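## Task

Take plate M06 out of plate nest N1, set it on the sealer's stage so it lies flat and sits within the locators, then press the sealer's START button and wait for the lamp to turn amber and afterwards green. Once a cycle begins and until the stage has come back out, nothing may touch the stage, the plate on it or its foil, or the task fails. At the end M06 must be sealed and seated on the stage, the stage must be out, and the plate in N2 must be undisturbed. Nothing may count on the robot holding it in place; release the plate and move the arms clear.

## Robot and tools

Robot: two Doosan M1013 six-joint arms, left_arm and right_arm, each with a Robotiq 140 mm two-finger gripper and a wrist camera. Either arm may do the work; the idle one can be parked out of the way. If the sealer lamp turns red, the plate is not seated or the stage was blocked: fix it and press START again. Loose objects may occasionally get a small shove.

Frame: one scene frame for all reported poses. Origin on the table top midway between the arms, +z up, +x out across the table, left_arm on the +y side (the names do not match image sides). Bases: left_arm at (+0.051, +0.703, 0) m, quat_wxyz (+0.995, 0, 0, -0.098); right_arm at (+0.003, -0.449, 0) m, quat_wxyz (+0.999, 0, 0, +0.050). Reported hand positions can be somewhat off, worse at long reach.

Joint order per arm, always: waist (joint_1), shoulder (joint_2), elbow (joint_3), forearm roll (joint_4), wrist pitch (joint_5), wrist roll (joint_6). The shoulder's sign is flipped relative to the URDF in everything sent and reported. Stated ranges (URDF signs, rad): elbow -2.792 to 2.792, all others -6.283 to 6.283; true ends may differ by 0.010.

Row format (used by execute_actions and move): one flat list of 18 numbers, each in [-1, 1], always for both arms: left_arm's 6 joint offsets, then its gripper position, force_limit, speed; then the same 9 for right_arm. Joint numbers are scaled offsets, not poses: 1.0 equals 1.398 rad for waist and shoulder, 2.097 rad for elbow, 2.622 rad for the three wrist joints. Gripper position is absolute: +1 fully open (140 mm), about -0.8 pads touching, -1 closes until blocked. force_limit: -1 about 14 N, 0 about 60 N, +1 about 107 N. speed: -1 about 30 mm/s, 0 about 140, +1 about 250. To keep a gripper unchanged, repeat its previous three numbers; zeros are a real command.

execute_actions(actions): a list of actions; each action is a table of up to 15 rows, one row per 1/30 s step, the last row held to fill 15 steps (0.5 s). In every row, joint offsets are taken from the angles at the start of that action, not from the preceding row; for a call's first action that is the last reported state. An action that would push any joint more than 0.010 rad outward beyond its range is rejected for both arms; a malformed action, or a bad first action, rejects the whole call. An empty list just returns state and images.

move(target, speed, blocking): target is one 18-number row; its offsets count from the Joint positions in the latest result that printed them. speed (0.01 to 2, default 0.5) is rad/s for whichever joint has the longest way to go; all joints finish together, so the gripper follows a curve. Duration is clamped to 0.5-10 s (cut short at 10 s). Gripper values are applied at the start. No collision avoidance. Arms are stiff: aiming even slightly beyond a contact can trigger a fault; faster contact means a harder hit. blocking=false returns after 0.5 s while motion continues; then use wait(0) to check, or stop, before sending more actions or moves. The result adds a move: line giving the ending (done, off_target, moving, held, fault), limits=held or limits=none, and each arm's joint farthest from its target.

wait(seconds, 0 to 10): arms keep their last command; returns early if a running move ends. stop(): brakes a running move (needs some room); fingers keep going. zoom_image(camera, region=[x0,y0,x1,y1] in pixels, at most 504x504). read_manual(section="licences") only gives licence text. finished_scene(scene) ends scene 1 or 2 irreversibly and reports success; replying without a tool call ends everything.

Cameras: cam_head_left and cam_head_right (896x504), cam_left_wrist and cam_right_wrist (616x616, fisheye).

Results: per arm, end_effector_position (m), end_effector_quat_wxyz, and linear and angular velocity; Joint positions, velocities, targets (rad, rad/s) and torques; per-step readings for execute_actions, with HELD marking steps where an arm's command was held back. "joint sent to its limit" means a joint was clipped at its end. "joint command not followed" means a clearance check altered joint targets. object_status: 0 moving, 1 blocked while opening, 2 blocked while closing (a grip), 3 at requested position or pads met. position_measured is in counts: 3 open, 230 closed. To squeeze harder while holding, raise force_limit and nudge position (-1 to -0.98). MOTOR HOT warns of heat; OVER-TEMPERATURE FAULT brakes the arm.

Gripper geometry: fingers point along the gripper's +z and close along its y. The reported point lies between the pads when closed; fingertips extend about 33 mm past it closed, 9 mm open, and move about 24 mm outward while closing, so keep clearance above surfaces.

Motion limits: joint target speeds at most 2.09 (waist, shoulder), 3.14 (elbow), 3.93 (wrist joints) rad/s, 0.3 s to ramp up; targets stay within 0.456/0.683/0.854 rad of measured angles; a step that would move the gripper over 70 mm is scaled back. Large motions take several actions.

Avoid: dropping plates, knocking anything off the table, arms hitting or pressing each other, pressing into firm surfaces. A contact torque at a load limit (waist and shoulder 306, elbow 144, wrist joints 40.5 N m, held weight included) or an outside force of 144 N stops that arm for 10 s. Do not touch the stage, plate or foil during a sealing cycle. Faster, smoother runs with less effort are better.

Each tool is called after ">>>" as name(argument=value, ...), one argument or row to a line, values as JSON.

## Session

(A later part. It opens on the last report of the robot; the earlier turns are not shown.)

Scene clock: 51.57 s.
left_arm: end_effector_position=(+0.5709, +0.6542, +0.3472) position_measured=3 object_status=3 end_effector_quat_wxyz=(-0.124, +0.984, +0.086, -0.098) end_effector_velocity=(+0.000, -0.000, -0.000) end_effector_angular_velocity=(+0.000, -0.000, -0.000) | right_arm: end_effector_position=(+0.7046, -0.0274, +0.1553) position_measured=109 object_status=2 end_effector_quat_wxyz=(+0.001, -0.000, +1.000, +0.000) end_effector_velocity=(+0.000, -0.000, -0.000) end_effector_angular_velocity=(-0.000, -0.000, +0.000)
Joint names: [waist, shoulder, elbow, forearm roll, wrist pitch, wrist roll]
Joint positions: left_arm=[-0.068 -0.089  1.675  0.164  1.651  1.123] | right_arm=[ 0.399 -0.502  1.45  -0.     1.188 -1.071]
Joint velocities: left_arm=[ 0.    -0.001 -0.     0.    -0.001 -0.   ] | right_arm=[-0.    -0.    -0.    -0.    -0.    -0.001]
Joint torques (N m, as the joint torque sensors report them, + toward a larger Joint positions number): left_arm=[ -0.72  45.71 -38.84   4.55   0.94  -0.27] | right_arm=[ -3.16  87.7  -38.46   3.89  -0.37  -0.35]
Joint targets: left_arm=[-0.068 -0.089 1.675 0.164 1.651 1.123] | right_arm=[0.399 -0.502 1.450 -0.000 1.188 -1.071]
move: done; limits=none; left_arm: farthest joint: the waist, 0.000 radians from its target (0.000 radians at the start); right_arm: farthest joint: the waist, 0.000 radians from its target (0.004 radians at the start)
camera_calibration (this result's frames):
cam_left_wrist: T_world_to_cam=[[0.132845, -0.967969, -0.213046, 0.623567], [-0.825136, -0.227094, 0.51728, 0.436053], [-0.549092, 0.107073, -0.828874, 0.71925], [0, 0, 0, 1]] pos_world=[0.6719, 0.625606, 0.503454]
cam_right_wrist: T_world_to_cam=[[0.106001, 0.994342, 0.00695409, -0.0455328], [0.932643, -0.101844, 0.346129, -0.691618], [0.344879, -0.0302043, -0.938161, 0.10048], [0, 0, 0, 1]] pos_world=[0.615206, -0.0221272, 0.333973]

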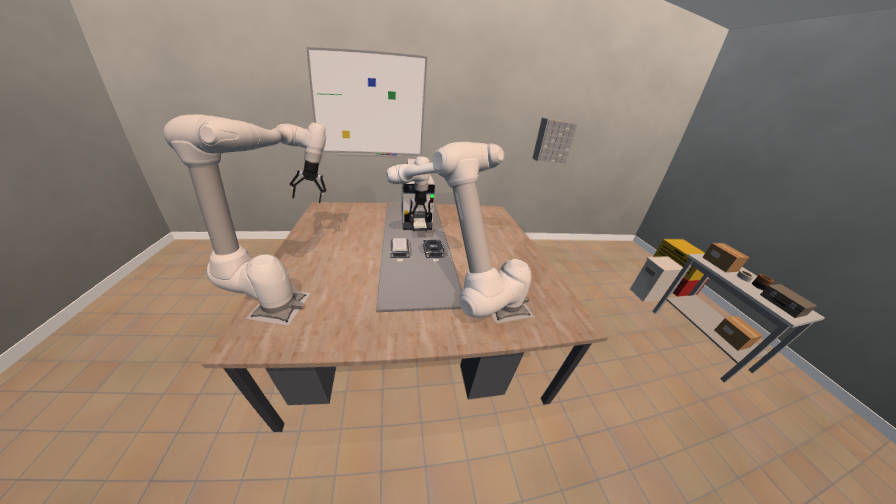

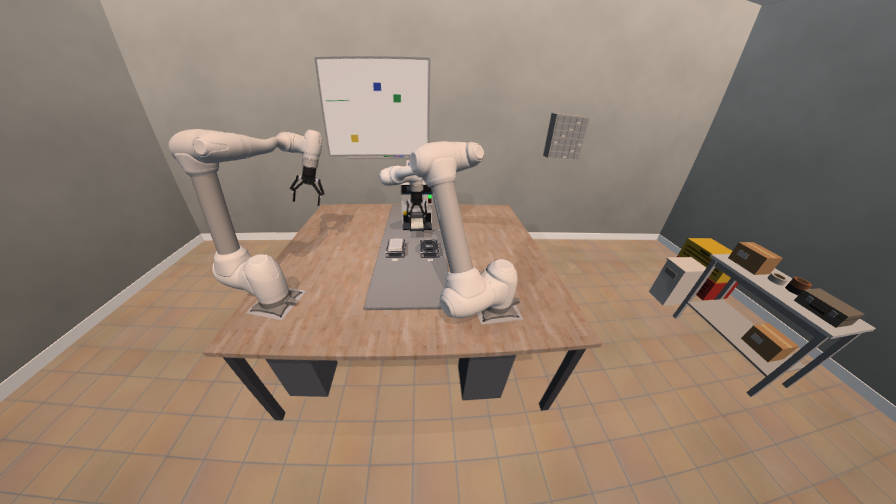

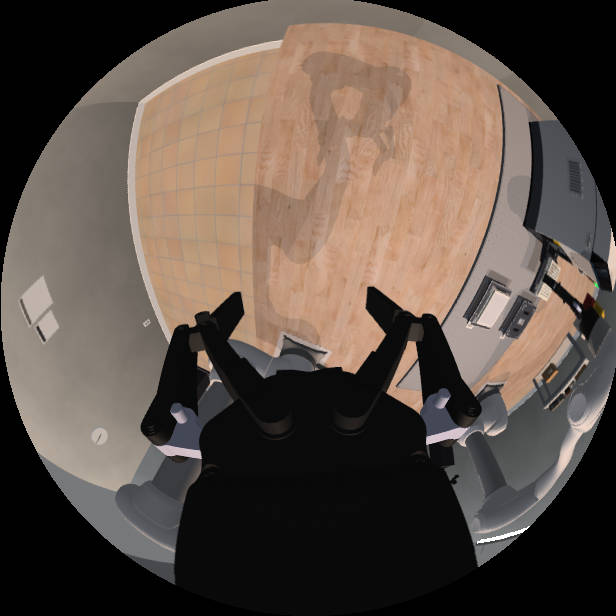

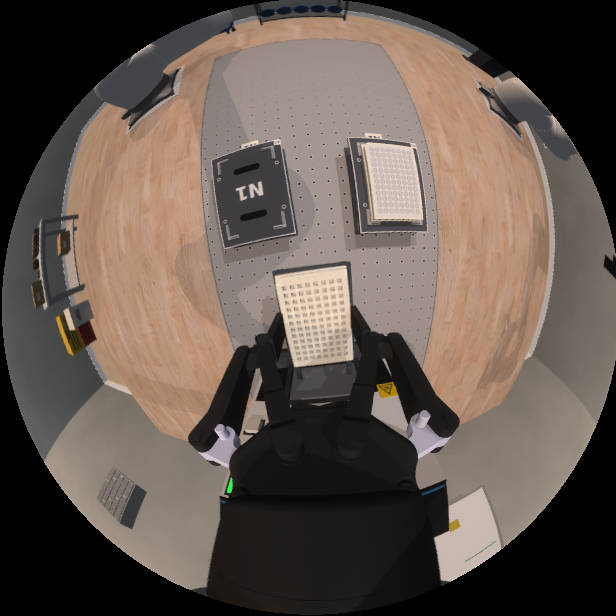

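>>> move(
  target=[0,0,0,0,0,0,1,0,0,0.0009,-0.0035,0.0027,0,-0.0040,0.0005,-1,-0.3,-0.5],
  speed=0.02,
)

>>> zoom_image(
  camera="cam_right_wrist",
  region=[240,220,400,380],
)

>>> zoom_image(
  camera="cam_left_wrist",
  region=[500,220,616,340],
)

Scene clock: 53.40 s.
left_arm: end_effector_position=(+0.5709, +0.6542, +0.3472) position_measured=3 object_status=3 end_effector_quat_wxyz=(-0.124, +0.984, +0.086, -0.098) end_effector_velocity=(+0.000, +0.000, -0.000) end_effector_angular_velocity=(+0.001, +0.000, -0.001) | right_arm: end_effector_position=(+0.7044, -0.0263, +0.1485) position_measured=109 object_status=2 end_effector_quat_wxyz=(+0.001, -0.000, +1.000, +0.000) end_effector_velocity=(+0.001, -0.001, +0.000) end_effector_angular_velocity=(+0.001, -0.000, -0.001)
Joint names: [waist, shoulder, elbow, forearm roll, wrist pitch, wrist roll]
Joint positions: left_arm=[-0.068 -0.089  1.675  0.164  1.651  1.123] | right_arm=[ 0.401 -0.507  1.456 -0.     1.178 -1.07 ]
Joint velocities: left_arm=[-0.    -0.    -0.     0.001 -0.     0.001] | right_arm=[-0.001 -0.    -0.     0.001 -0.001 -0.   ]
Joint torques (N m, as the joint torque sensors report them, + toward a larger Joint positions number): left_arm=[ -0.56  46.11 -38.65   4.62   0.89  -0.17] | right_arm=[ -2.33  78.05 -32.84   4.19  -1.42  -0.47]
Joint targets: left_arm=[-0.068 -0.089 1.675 0.164 1.651 1.123] | right_arm=[0.401 -0.507 1.456 -0.000 1.178 -1.070]
move: done; limits=none; left_arm: farthest joint: the waist, 0.000 radians from its target (0.000 radians at the start); right_arm: farthest joint: the waist, 0.000 radians from its target (0.001 radians at the start)
camera_calibration (this result's frames):
cam_left_wrist: T_world_to_cam=[[0.132845, -0.967969, -0.213046, 0.623567], [-0.825136, -0.227094, 0.51728, 0.436054], [-0.549092, 0.107073, -0.828874, 0.71925], [0, 0, 0, 1]] pos_world=[0.6719, 0.625606, 0.503454]
cam_right_wrist: T_world_to_cam=[[0.106061, 0.994335, 0.00699023, -0.046595], [0.932619, -0.101912, 0.346173, -0.688998], [0.344925, -0.0301964, -0.938144, 0.094129], [0, 0, 0, 1]] pos_world=[0.615047, -0.0210437, 0.327145]

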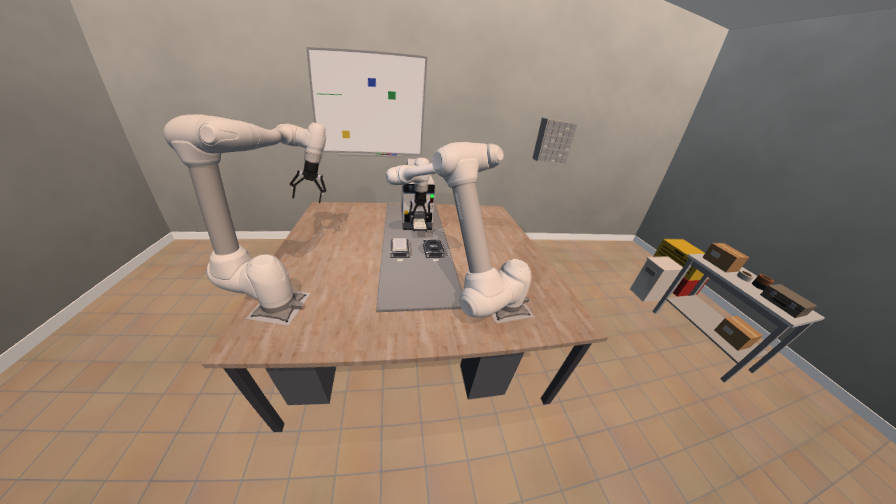

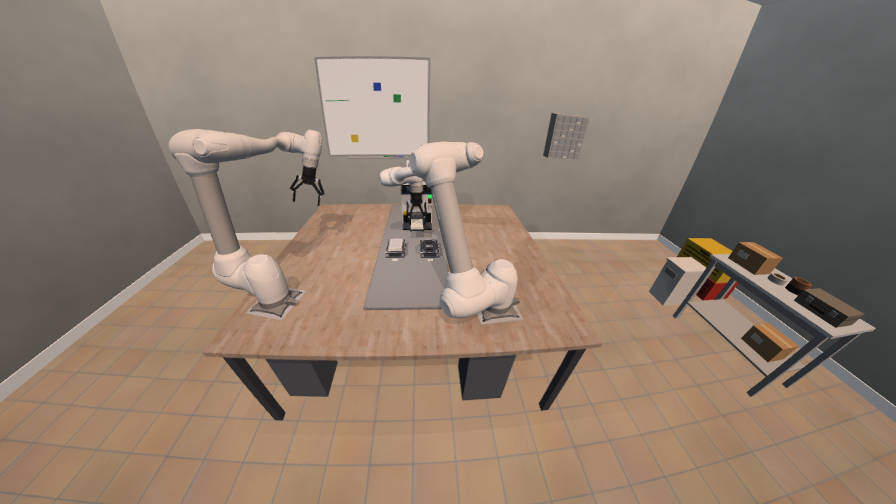

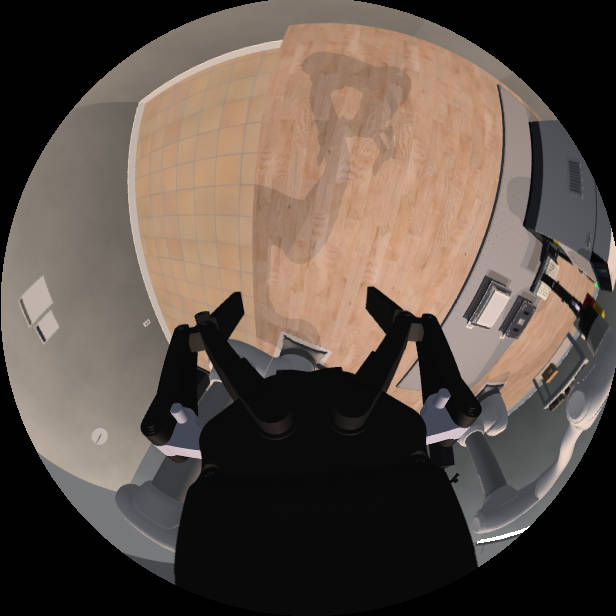

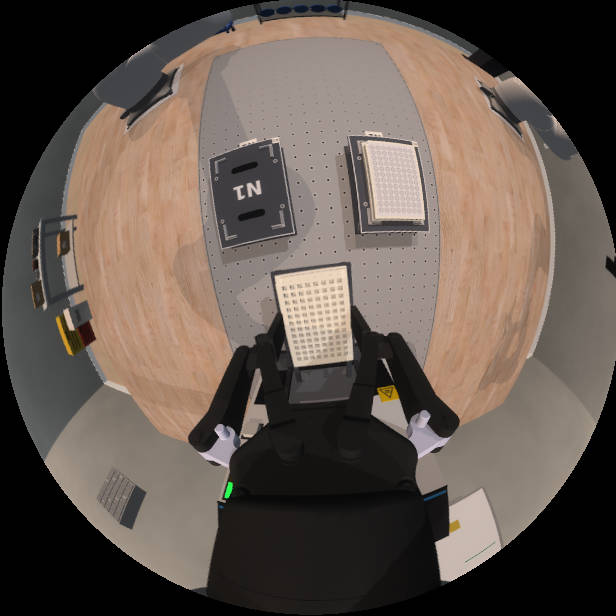

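Region (240, 220, 400, 380) of cam_right_wrist's 616x616 image, scaled by 3.150, with more detail than that image has.

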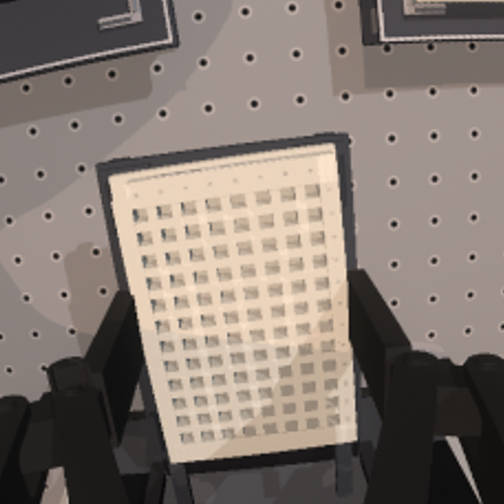

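Region (500, 220, 616, 340) of cam_left_wrist's 616x616 image, scaled by 4.200, with more detail than that image has; it fills the left 487 columns of this view, and the rest is white.

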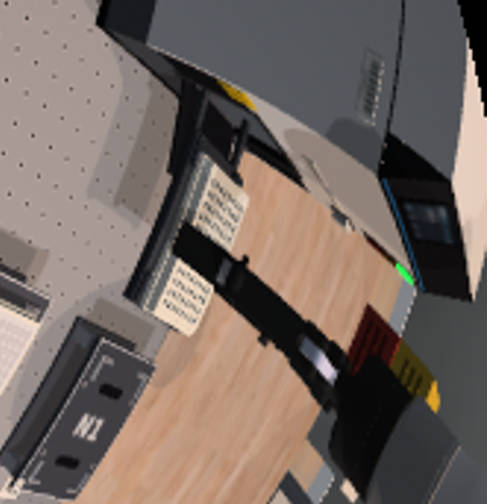

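>>> execute_actions(
  actions=[
    [[0,0,0,0,0,0,1,0,0,0,0.0021,-0.0024,0,0.0031,0,-1,-0.3,-0.5]],
    [[0,0,0,0,0,0,1,0,0,-0.0003,-0.0029,-0.0031,0,0.0009,0,-1,-0.3,-0.5]],
    [[0,0,0,0,0,0,1,0,0,0,-0.001,0.0012,0,-0.0015,0,-1,-0.3,-0.5]],
    [[0,0,0,0,0,0,1,0,0,0,-0.001,0.0012,0,-0.0015,0,-1,-0.3,-0.5]],
  ],
)

>>> zoom_image(
  camera="cam_right_wrist",
  region=[240,220,400,380],
)

Scene clock: 57.23 s.
left_arm: end_effector_position=(+0.5709, +0.6542, +0.3472) position_measured=3 object_status=3 end_effector_quat_wxyz=(-0.124, +0.984, +0.086, -0.098) end_effector_velocity=(+0.000, -0.000, -0.000) end_effector_angular_velocity=(-0.000, -0.000, +0.000) | right_arm: end_effector_position=(+0.7069, -0.0253, +0.1487) position_measured=109 object_status=2 end_effector_quat_wxyz=(+0.001, +0.000, +1.000, +0.000) end_effector_velocity=(-0.000, -0.000, +0.000) end_effector_angular_velocity=(-0.000, +0.000, -0.000)
Joint names: [waist, shoulder, elbow, forearm roll, wrist pitch, wrist roll]
Joint positions: left_arm=[-0.068 -0.089  1.675  0.164  1.651  1.123] | right_arm=[ 0.4   -0.511  1.449 -0.     1.18  -1.07 ]
Joint velocities: left_arm=[-0. -0. -0. -0. -0. -0.] | right_arm=[ 0.  0. -0.  0.  0.  0.]
Joint torques (N m, as the joint torque sensors report them, + toward a larger Joint positions number): left_arm=[ -0.05  45.53 -38.23   4.73   0.78  -0.08] | right_arm=[ -3.1   83.15 -34.34   3.43  -0.09  -0.2 ]
Joint targets: left_arm=[-0.068 -0.089 1.675 0.164 1.651 1.123] | right_arm=[0.400 -0.511 1.449 -0.000 1.181 -1.070]
Step readings (joint positions; steps 1 to 15: 1st action; 16 to 30: 2nd action; 31 to 45: 3rd action; 46 to 60: 4th action):
0: left_arm=[-0.068 -0.089 1.675 0.164 1.651 1.123] | right_arm=[0.401 -0.507 1.456 -0.000 1.178 -1.070]
1: left_arm=[-0.068 -0.089 1.675 0.164 1.651 1.123] | right_arm=[0.401 -0.507 1.456 -0.000 1.178 -1.070]
2: left_arm=[-0.068 -0.089 1.675 0.164 1.651 1.123] | right_arm=[0.401 -0.506 1.454 -0.000 1.180 -1.070]
4: left_arm=[-0.068 -0.089 1.675 0.164 1.651 1.123] | right_arm=[0.401 -0.505 1.451 -0.000 1.185 -1.070]
8: left_arm=[-0.068 -0.089 1.675 0.164 1.651 1.123] | right_arm=[0.401 -0.504 1.451 -0.000 1.186 -1.070]
15: left_arm=[-0.068 -0.089 1.675 0.164 1.651 1.123] | right_arm=[0.401 -0.504 1.451 -0.000 1.186 -1.070]
16: left_arm=[-0.068 -0.089 1.675 0.164 1.651 1.123] | right_arm=[0.401 -0.504 1.451 -0.000 1.186 -1.070]
17: left_arm=[-0.068 -0.089 1.675 0.164 1.651 1.123] | right_arm=[0.401 -0.505 1.448 -0.000 1.187 -1.070]
19: left_arm=[-0.068 -0.089 1.675 0.164 1.651 1.123] | right_arm=[0.400 -0.508 1.444 -0.000 1.188 -1.070]
23: left_arm=[-0.068 -0.089 1.675 0.164 1.651 1.123] | right_arm=[0.400 -0.508 1.444 -0.000 1.188 -1.070]
30: left_arm=[-0.068 -0.089 1.675 0.164 1.651 1.123] | right_arm=[0.400 -0.508 1.444 -0.000 1.188 -1.070]
31: left_arm=[-0.068 -0.089 1.675 0.164 1.651 1.123] | right_arm=[0.400 -0.508 1.444 -0.000 1.188 -1.070]
32: left_arm=[-0.068 -0.089 1.675 0.164 1.651 1.123] | right_arm=[0.400 -0.509 1.445 -0.000 1.187 -1.070]
34: left_arm=[-0.068 -0.089 1.675 0.164 1.651 1.123] | right_arm=[0.400 -0.509 1.446 -0.000 1.185 -1.070]
38: left_arm=[-0.068 -0.089 1.675 0.164 1.651 1.123] | right_arm=[0.400 -0.510 1.447 -0.000 1.185 -1.070]
45: left_arm=[-0.068 -0.089 1.675 0.164 1.651 1.123] | right_arm=[0.400 -0.510 1.447 -0.000 1.184 -1.070]
46: left_arm=[-0.068 -0.089 1.675 0.164 1.651 1.123] | right_arm=[0.400 -0.510 1.447 -0.000 1.184 -1.070]
47: left_arm=[-0.068 -0.089 1.675 0.164 1.651 1.123] | right_arm=[0.400 -0.510 1.448 -0.000 1.182 -1.070]
49: left_arm=[-0.068 -0.089 1.675 0.164 1.651 1.123] | right_arm=[0.400 -0.511 1.449 -0.000 1.181 -1.070]
53: left_arm=[-0.068 -0.089 1.675 0.164 1.651 1.123] | right_arm=[0.400 -0.511 1.449 -0.000 1.181 -1.070]
60: Joint positions above
camera_calibration (this result's frames):
cam_left_wrist: T_world_to_cam=[[0.132845, -0.967969, -0.213045, 0.623567], [-0.825136, -0.227093, 0.51728, 0.436053], [-0.549092, 0.107073, -0.828874, 0.71925], [0, 0, 0, 1]] pos_world=[0.6719, 0.625606, 0.503454]
cam_right_wrist: T_world_to_cam=[[0.106433, 0.994295, 0.0069794, -0.0481323], [0.932586, -0.102257, 0.34616, -0.69126], [0.344899, -0.030334, -0.93815, 0.0934668], [0, 0, 0, 1]] pos_world=[0.617546, -0.0199935, 0.327308]

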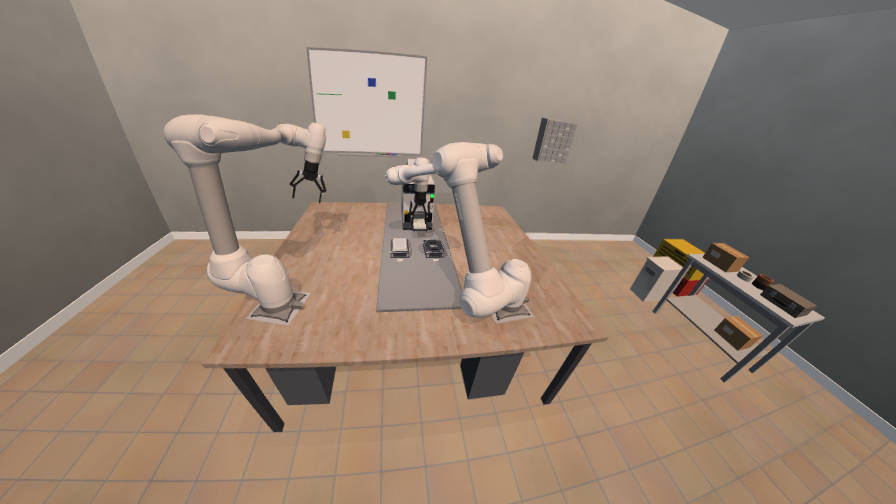

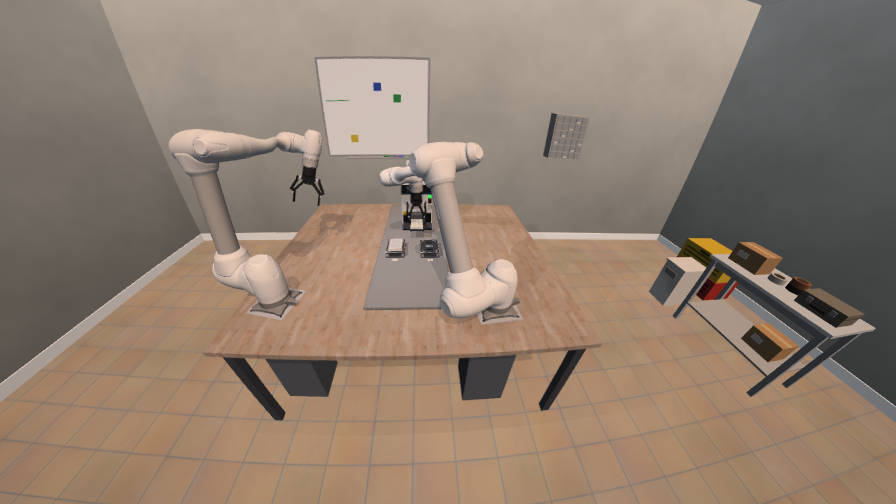

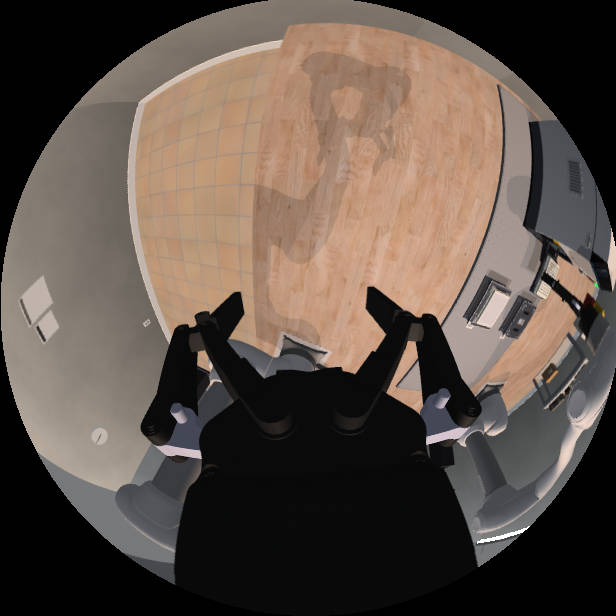

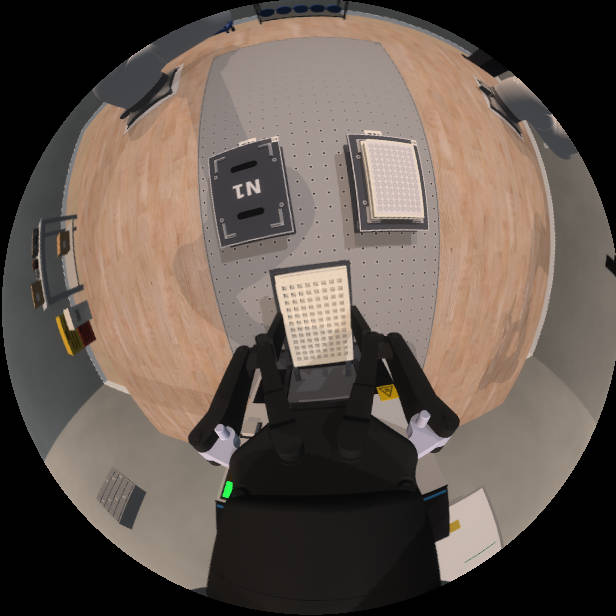

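Region (240, 220, 400, 380) of cam_right_wrist's 616x616 image, scaled by 3.150, with more detail than that image has.

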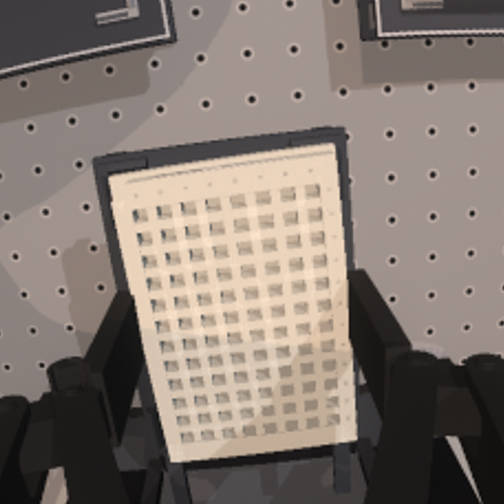

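>>> execute_actions(
  actions=[
    [[0,0,0,0,0,0,1,0,0,0,0.0012,-0.0015,0,0.0018,0,-1,-0.3,-0.5]],
    [[0,0,0,0,0,0,1,0,0,-0.0003,0.0015,0.0015,0,-0.0004,0,-1,-0.3,-0.5]],
    [[0,0,0,0,0,0,1,0,0,0,-0.001,0.0012,0,-0.0015,0,-1,-0.3,-0.5]],
    [[0,0,0,0,0,0,1,0,0,0,-0.001,0.0012,0,-0.0015,0,-1,-0.3,-0.5]],
  ],
)

>>> zoom_image(
  camera="cam_right_wrist",
  region=[240,220,400,380],
)

>>> zoom_image(
  camera="cam_head_left",
  region=[400,200,440,240],
)

Scene clock: 60.47 s.
left_arm: end_effector_position=(+0.5709, +0.6542, +0.3472) position_measured=3 object_status=3 end_effector_quat_wxyz=(-0.124, +0.984, +0.086, -0.098) end_effector_velocity=(+0.000, -0.000, -0.000) end_effector_angular_velocity=(-0.000, -0.000, -0.002) | right_arm: end_effector_position=(+0.7060, -0.0262, +0.1470) position_measured=109 object_status=2 end_effector_quat_wxyz=(+0.001, +0.000, +1.000, +0.000) end_effector_velocity=(-0.001, +0.001, -0.001) end_effector_angular_velocity=(-0.001, +0.001, +0.002)
Joint names: [waist, shoulder, elbow, forearm roll, wrist pitch, wrist roll]
Joint positions: left_arm=[-0.068 -0.089  1.675  0.164  1.651  1.123] | right_arm=[ 0.4   -0.51   1.454 -0.     1.176 -1.07 ]
Joint velocities: left_arm=[-0.    -0.     0.     0.    -0.001  0.002] | right_arm=[ 0.002 -0.001  0.001 -0.    -0.    -0.   ]
Joint torques (N m, as the joint torque sensors report them, + toward a larger Joint positions number): left_arm=[  0.02  47.43 -38.23   4.78   0.85  -0.31] | right_arm=[ -7.3   58.53 -17.44   1.83   1.06   0.27]
Joint targets: left_arm=[-0.068 -0.089 1.675 0.164 1.651 1.123] | right_arm=[0.400 -0.510 1.454 -0.000 1.176 -1.070]
Step readings (joint positions; steps 1 to 15: 1st action; 16 to 30: 2nd action; 31 to 45: 3rd action; 46 to 60: 4th action):
0: left_arm=[-0.068 -0.089 1.675 0.164 1.651 1.123] | right_arm=[0.400 -0.511 1.449 -0.000 1.180 -1.070]
1: left_arm=[-0.068 -0.089 1.675 0.164 1.651 1.123] | right_arm=[0.400 -0.511 1.449 -0.000 1.180 -1.070]
2: left_arm=[-0.068 -0.089 1.675 0.164 1.651 1.123] | right_arm=[0.400 -0.511 1.448 -0.000 1.182 -1.070]
4: left_arm=[-0.068 -0.089 1.675 0.164 1.651 1.123] | right_arm=[0.400 -0.510 1.447 -0.000 1.184 -1.070]
8: left_arm=[-0.068 -0.089 1.675 0.164 1.651 1.123] | right_arm=[0.400 -0.509 1.446 -0.000 1.185 -1.070]
15: left_arm=[-0.068 -0.089 1.675 0.164 1.651 1.123] | right_arm=[0.400 -0.509 1.446 -0.000 1.185 -1.070]
16: left_arm=[-0.068 -0.089 1.675 0.164 1.651 1.123] | right_arm=[0.400 -0.509 1.446 -0.000 1.185 -1.070]
17: left_arm=[-0.068 -0.089 1.675 0.164 1.651 1.123] | right_arm=[0.400 -0.508 1.447 -0.000 1.185 -1.070]
19: left_arm=[-0.068 -0.089 1.675 0.164 1.651 1.123] | right_arm=[0.400 -0.507 1.449 -0.000 1.185 -1.070]
23: left_arm=[-0.068 -0.089 1.675 0.164 1.651 1.123] | right_arm=[0.400 -0.507 1.449 -0.000 1.184 -1.070]
30: left_arm=[-0.068 -0.089 1.675 0.164 1.651 1.123] | right_arm=[0.400 -0.507 1.449 -0.000 1.184 -1.070]
31: left_arm=[-0.068 -0.089 1.675 0.164 1.651 1.123] | right_arm=[0.400 -0.507 1.449 -0.000 1.184 -1.070]
32: left_arm=[-0.068 -0.089 1.675 0.164 1.651 1.123] | right_arm=[0.400 -0.507 1.450 -0.000 1.182 -1.070]
34: left_arm=[-0.068 -0.089 1.675 0.164 1.651 1.123] | right_arm=[0.400 -0.508 1.452 -0.000 1.180 -1.070]
38: left_arm=[-0.068 -0.089 1.675 0.164 1.651 1.123] | right_arm=[0.400 -0.508 1.452 -0.000 1.180 -1.070]
45: left_arm=[-0.068 -0.089 1.675 0.164 1.651 1.123] | right_arm=[0.400 -0.509 1.452 -0.000 1.180 -1.070]
46: left_arm=[-0.068 -0.089 1.675 0.164 1.651 1.123] | right_arm=[0.400 -0.509 1.452 -0.000 1.180 -1.070]
47: left_arm=[-0.068 -0.089 1.675 0.164 1.651 1.123] | right_arm=[0.400 -0.509 1.453 -0.000 1.178 -1.070]
49: left_arm=[-0.068 -0.089 1.675 0.164 1.651 1.123] | right_arm=[0.400 -0.510 1.454 -0.000 1.176 -1.070]
53: left_arm=[-0.068 -0.089 1.675 0.164 1.651 1.123] | right_arm=[0.400 -0.510 1.454 -0.000 1.176 -1.070]
60: Joint positions above
camera_calibration (this result's frames):
cam_left_wrist: T_world_to_cam=[[0.132845, -0.967969, -0.213046, 0.623567], [-0.825136, -0.227093, 0.51728, 0.436053], [-0.549092, 0.107073, -0.828874, 0.719249], [0, 0, 0, 1]] pos_world=[0.6719, 0.625606, 0.503454]
cam_right_wrist: T_world_to_cam=[[0.106868, 0.994247, 0.00719999, -0.0474492], [0.932443, -0.102734, 0.346405, -0.689818], [0.345152, -0.0303061, -0.938057, 0.0919988], [0, 0, 0, 1]] pos_world=[0.616533, -0.0209031, 0.325598]

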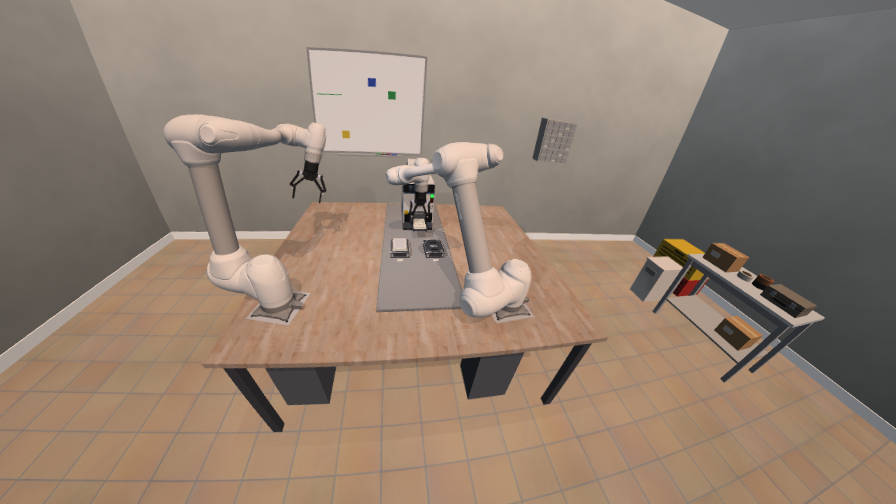

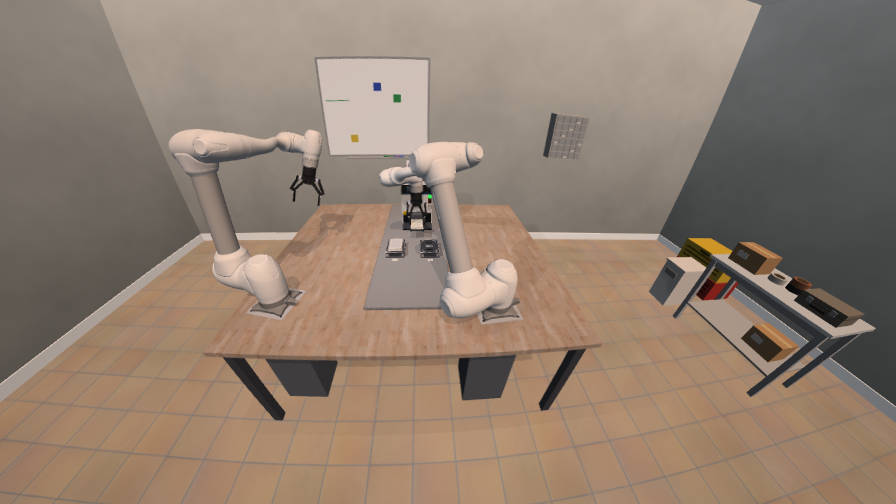

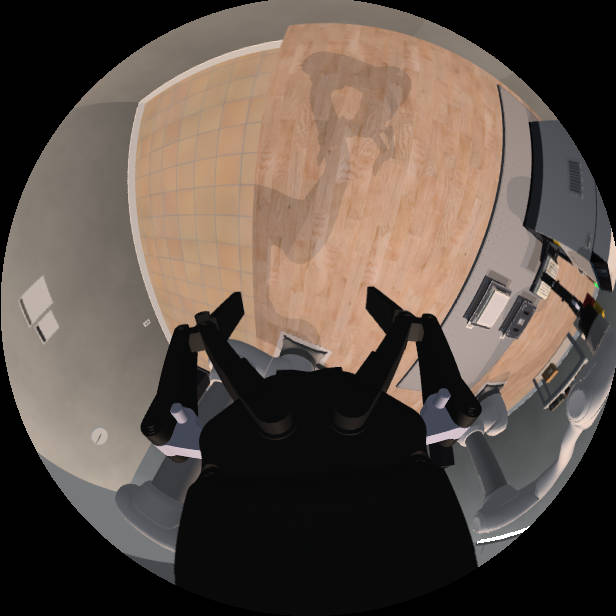

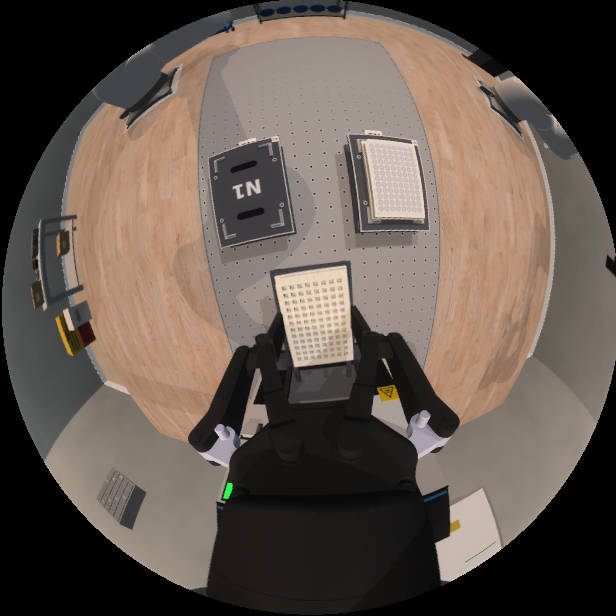

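Region (240, 220, 400, 380) of cam_right_wrist's 616x616 image, scaled by 3.150, with more detail than that image has.

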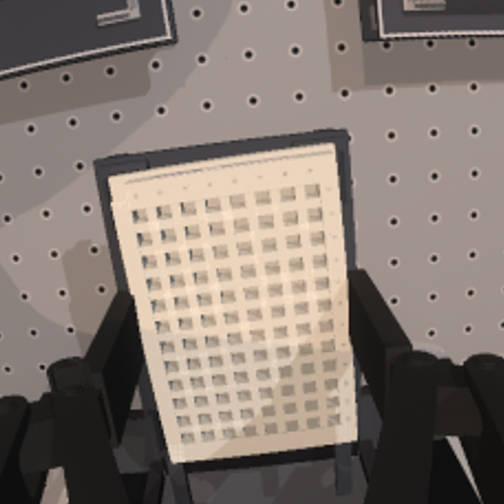

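Region (400, 200, 440, 240) of cam_head_left's 896x504 image, scaled by 12.600, with more detail than that image has.

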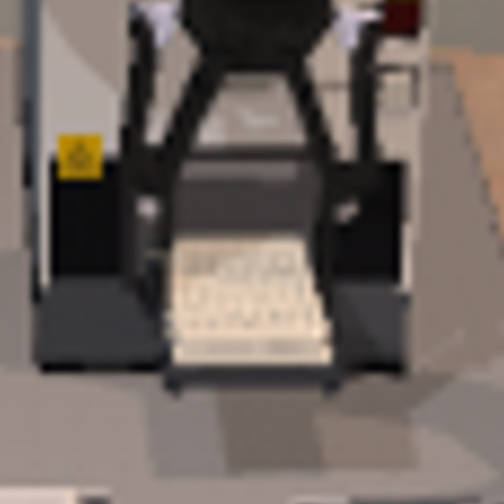

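>>> execute_actions(
  actions=[
    [[0,0,0,0,0,0,1,0,0,0,0.0008,-0.001,0,0.0012,0,-1,-0.3,-0.5]],
    [[0,0,0,0,0,0,1,0,0,0,0,0,0,0,0,0.6,-0.3,-0.5]],
    [[0,0,0,0,0,0,1,0,0,0,0,0,0,0,0,0.6,-0.3,-0.5]],
    [[0,0,0,0,0,0,1,0,0,0,0.02,-0.025,0,0.03,0,0.6,-0.3,-0.5]],
    [[0,0,0,0,0,0,1,0,0,0,0.02,-0.025,0,0.03,0,0.6,-0.3,-0.5]],
  ],
)

>>> zoom_image(
  camera="cam_right_wrist",
  region=[220,220,420,420],
)

>>> zoom_image(
  camera="cam_head_left",
  region=[390,180,450,240],
)

Scene clock: 63.63 s.
left_arm: end_effector_position=(+0.5709, +0.6542, +0.3472) position_measured=3 object_status=3 end_effector_quat_wxyz=(-0.124, +0.984, +0.086, -0.098) end_effector_velocity=(-0.000, +0.000, -0.000) end_effector_angular_velocity=(+0.001, +0.002, -0.001) | right_arm: end_effector_position=(+0.7041, -0.0273, +0.2506) position_measured=53 object_status=3 end_effector_quat_wxyz=(+0.002, +0.000, +1.000, +0.001) end_effector_velocity=(-0.001, +0.001, -0.000) end_effector_angular_velocity=(-0.000, +0.001, +0.003)
Joint names: [waist, shoulder, elbow, forearm roll, wrist pitch, wrist roll]
Joint positions: left_arm=[-0.068 -0.089  1.675  0.164  1.651  1.123] | right_arm=[ 0.4   -0.453  1.347 -0.     1.337 -1.07 ]
Joint velocities: left_arm=[ 0.    -0.001 -0.     0.001  0.001  0.002] | right_arm=[ 0.002 -0.     0.     0.     0.    -0.001]
Joint torques (N m, as the joint torque sensors report them, + toward a larger Joint positions number): left_arm=[ -0.9   45.7  -37.48   4.58   0.7   -0.17] | right_arm=[ -2.68  85.   -40.2    4.08  -0.36  -0.31]
Joint targets: left_arm=[-0.068 -0.089 1.675 0.164 1.651 1.123] | right_arm=[0.400 -0.453 1.347 -0.000 1.337 -1.070]
Step readings (joint positions; steps 1 to 15: 1st action; 16 to 30: 2nd action; 31 to 45: 3rd action; 46 to 60: 4th action; 61 to 75: 5th action):
0: left_arm=[-0.068 -0.089 1.675 0.164 1.651 1.123] | right_arm=[0.400 -0.510 1.454 -0.000 1.176 -1.070]
1: left_arm=[-0.068 -0.089 1.675 0.164 1.651 1.123] | right_arm=[0.400 -0.510 1.454 -0.000 1.176 -1.070]
2: left_arm=[-0.068 -0.089 1.675 0.164 1.651 1.123] | right_arm=[0.400 -0.510 1.454 -0.000 1.177 -1.070]
4: left_arm=[-0.068 -0.089 1.675 0.164 1.651 1.123] | right_arm=[0.400 -0.509 1.453 -0.000 1.179 -1.070]
8: left_arm=[-0.068 -0.089 1.675 0.164 1.651 1.123] | right_arm=[0.400 -0.509 1.452 -0.000 1.179 -1.070]
15: left_arm=[-0.068 -0.089 1.675 0.164 1.651 1.123] | right_arm=[0.400 -0.509 1.452 -0.000 1.179 -1.070]
16: left_arm=[-0.068 -0.089 1.675 0.164 1.651 1.123] | right_arm=[0.400 -0.509 1.452 -0.000 1.179 -1.070]
17: left_arm=[-0.068 -0.089 1.675 0.164 1.651 1.123] | right_arm=[0.400 -0.509 1.452 -0.000 1.179 -1.070]
19: left_arm=[-0.068 -0.089 1.675 0.164 1.651 1.123] | right_arm=[0.400 -0.509 1.452 -0.000 1.179 -1.070]
23: left_arm=[-0.068 -0.089 1.675 0.164 1.651 1.123] | right_arm=[0.400 -0.509 1.452 -0.000 1.179 -1.070]
30: left_arm=[-0.068 -0.089 1.675 0.164 1.651 1.123] | right_arm=[0.400 -0.509 1.452 -0.000 1.179 -1.070]
31: left_arm=[-0.068 -0.089 1.675 0.164 1.651 1.123] | right_arm=[0.400 -0.509 1.452 -0.000 1.179 -1.070]
32: left_arm=[-0.068 -0.089 1.675 0.164 1.651 1.123] | right_arm=[0.400 -0.509 1.452 -0.000 1.179 -1.070]
34: left_arm=[-0.068 -0.089 1.675 0.164 1.651 1.123] | right_arm=[0.400 -0.509 1.452 -0.000 1.179 -1.070]
38: left_arm=[-0.068 -0.089 1.675 0.164 1.651 1.123] | right_arm=[0.400 -0.509 1.452 -0.000 1.179 -1.070]
45: left_arm=[-0.068 -0.089 1.675 0.164 1.651 1.123] | right_arm=[0.400 -0.509 1.452 -0.000 1.179 -1.070]
46: left_arm=[-0.068 -0.089 1.675 0.164 1.651 1.123] | right_arm=[0.400 -0.509 1.452 -0.000 1.180 -1.070]
47: left_arm=[-0.068 -0.089 1.675 0.164 1.651 1.123] | right_arm=[0.400 -0.507 1.448 -0.000 1.187 -1.070]
49: left_arm=[-0.068 -0.089 1.675 0.164 1.651 1.123] | right_arm=[0.400 -0.490 1.416 -0.000 1.234 -1.070]
53: left_arm=[-0.068 -0.089 1.675 0.164 1.651 1.123] | right_arm=[0.400 -0.480 1.399 -0.000 1.258 -1.070]
60: left_arm=[-0.068 -0.089 1.675 0.164 1.651 1.123] | right_arm=[0.400 -0.481 1.400 -0.000 1.258 -1.070]
61: left_arm=[-0.068 -0.089 1.675 0.164 1.651 1.123] | right_arm=[0.400 -0.481 1.400 -0.000 1.258 -1.070]
62: left_arm=[-0.068 -0.089 1.675 0.164 1.651 1.123] | right_arm=[0.400 -0.479 1.396 -0.001 1.266 -1.070]
64: left_arm=[-0.068 -0.089 1.675 0.164 1.651 1.123] | right_arm=[0.400 -0.462 1.364 -0.001 1.313 -1.070]
68: left_arm=[-0.068 -0.089 1.675 0.164 1.651 1.123] | right_arm=[0.400 -0.453 1.347 -0.000 1.337 -1.070]
75: Joint positions above
camera_calibration (this result's frames):
cam_left_wrist: T_world_to_cam=[[0.132845, -0.967969, -0.213046, 0.623567], [-0.825136, -0.227094, 0.51728, 0.436054], [-0.549092, 0.107073, -0.828874, 0.71925], [0, 0, 0, 1]] pos_world=[0.6719, 0.625606, 0.503454]
cam_right_wrist: T_world_to_cam=[[0.106887, 0.994229, 0.00913155, -0.0474131], [0.931319, -0.103332, 0.349238, -0.724039], [0.348166, -0.0288247, -0.93699, 0.187446], [0, 0, 0, 1]] pos_world=[0.614117, -0.0222735, 0.42893]

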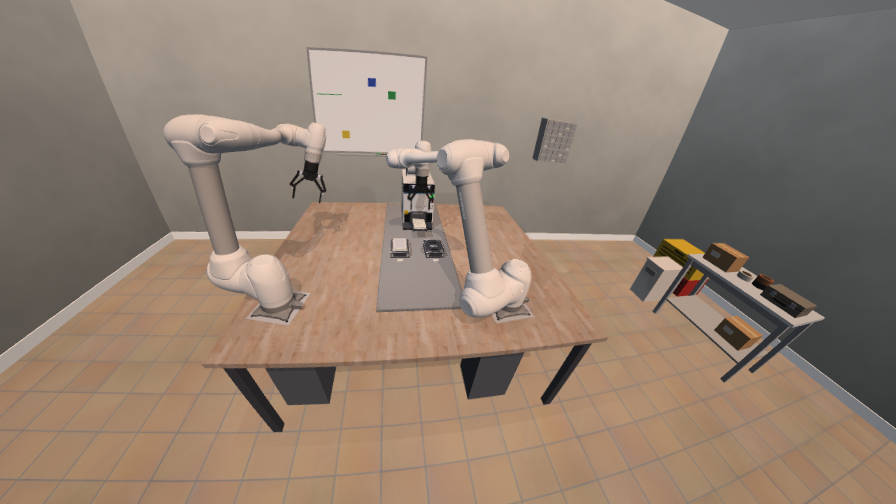

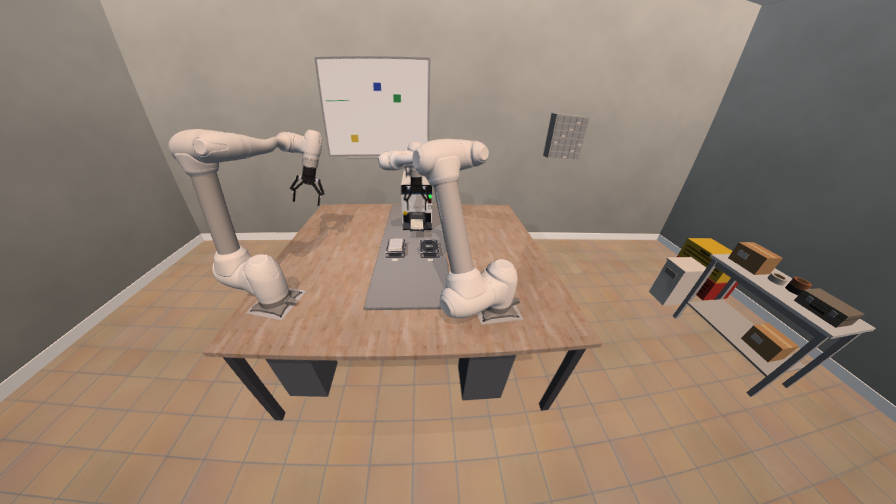

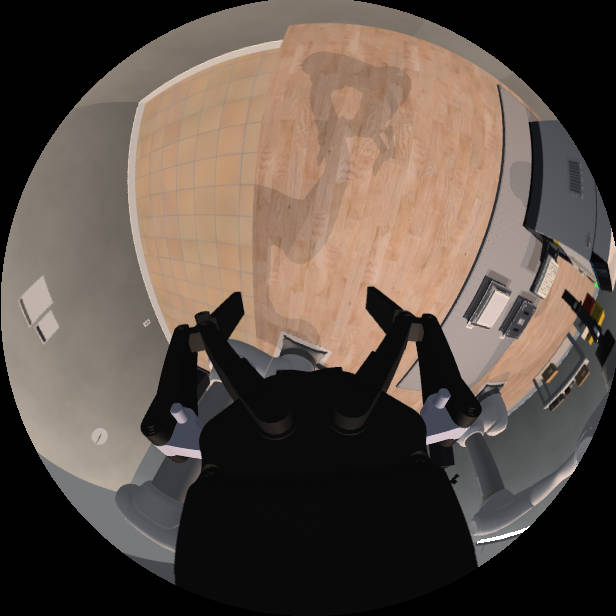

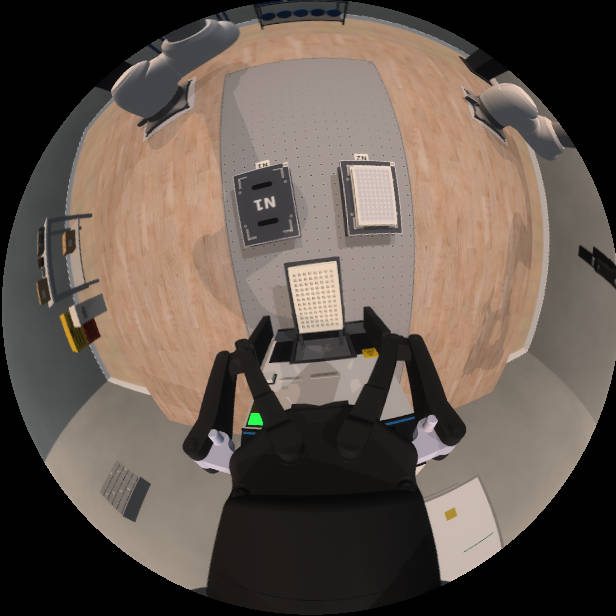

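Region (220, 220, 420, 420) of cam_right_wrist's 616x616 image, scaled by 2.520, with more detail than that image has.

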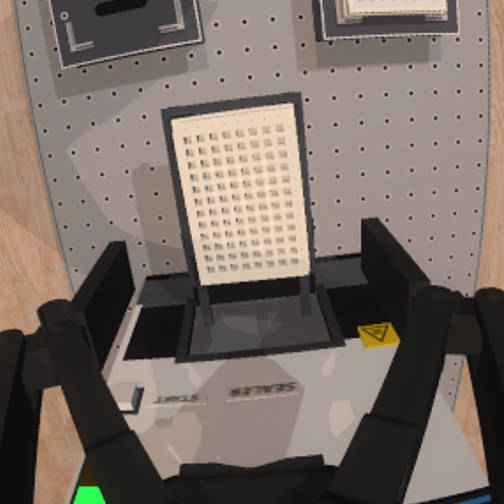

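Region (390, 180, 450, 240) of cam_head_left's 896x504 image, scaled by 8.400, with more detail than that image has.

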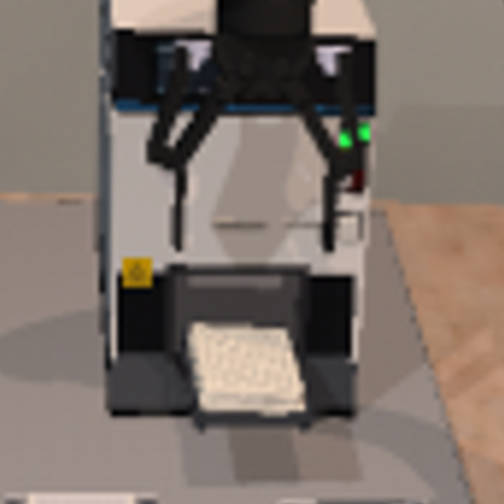

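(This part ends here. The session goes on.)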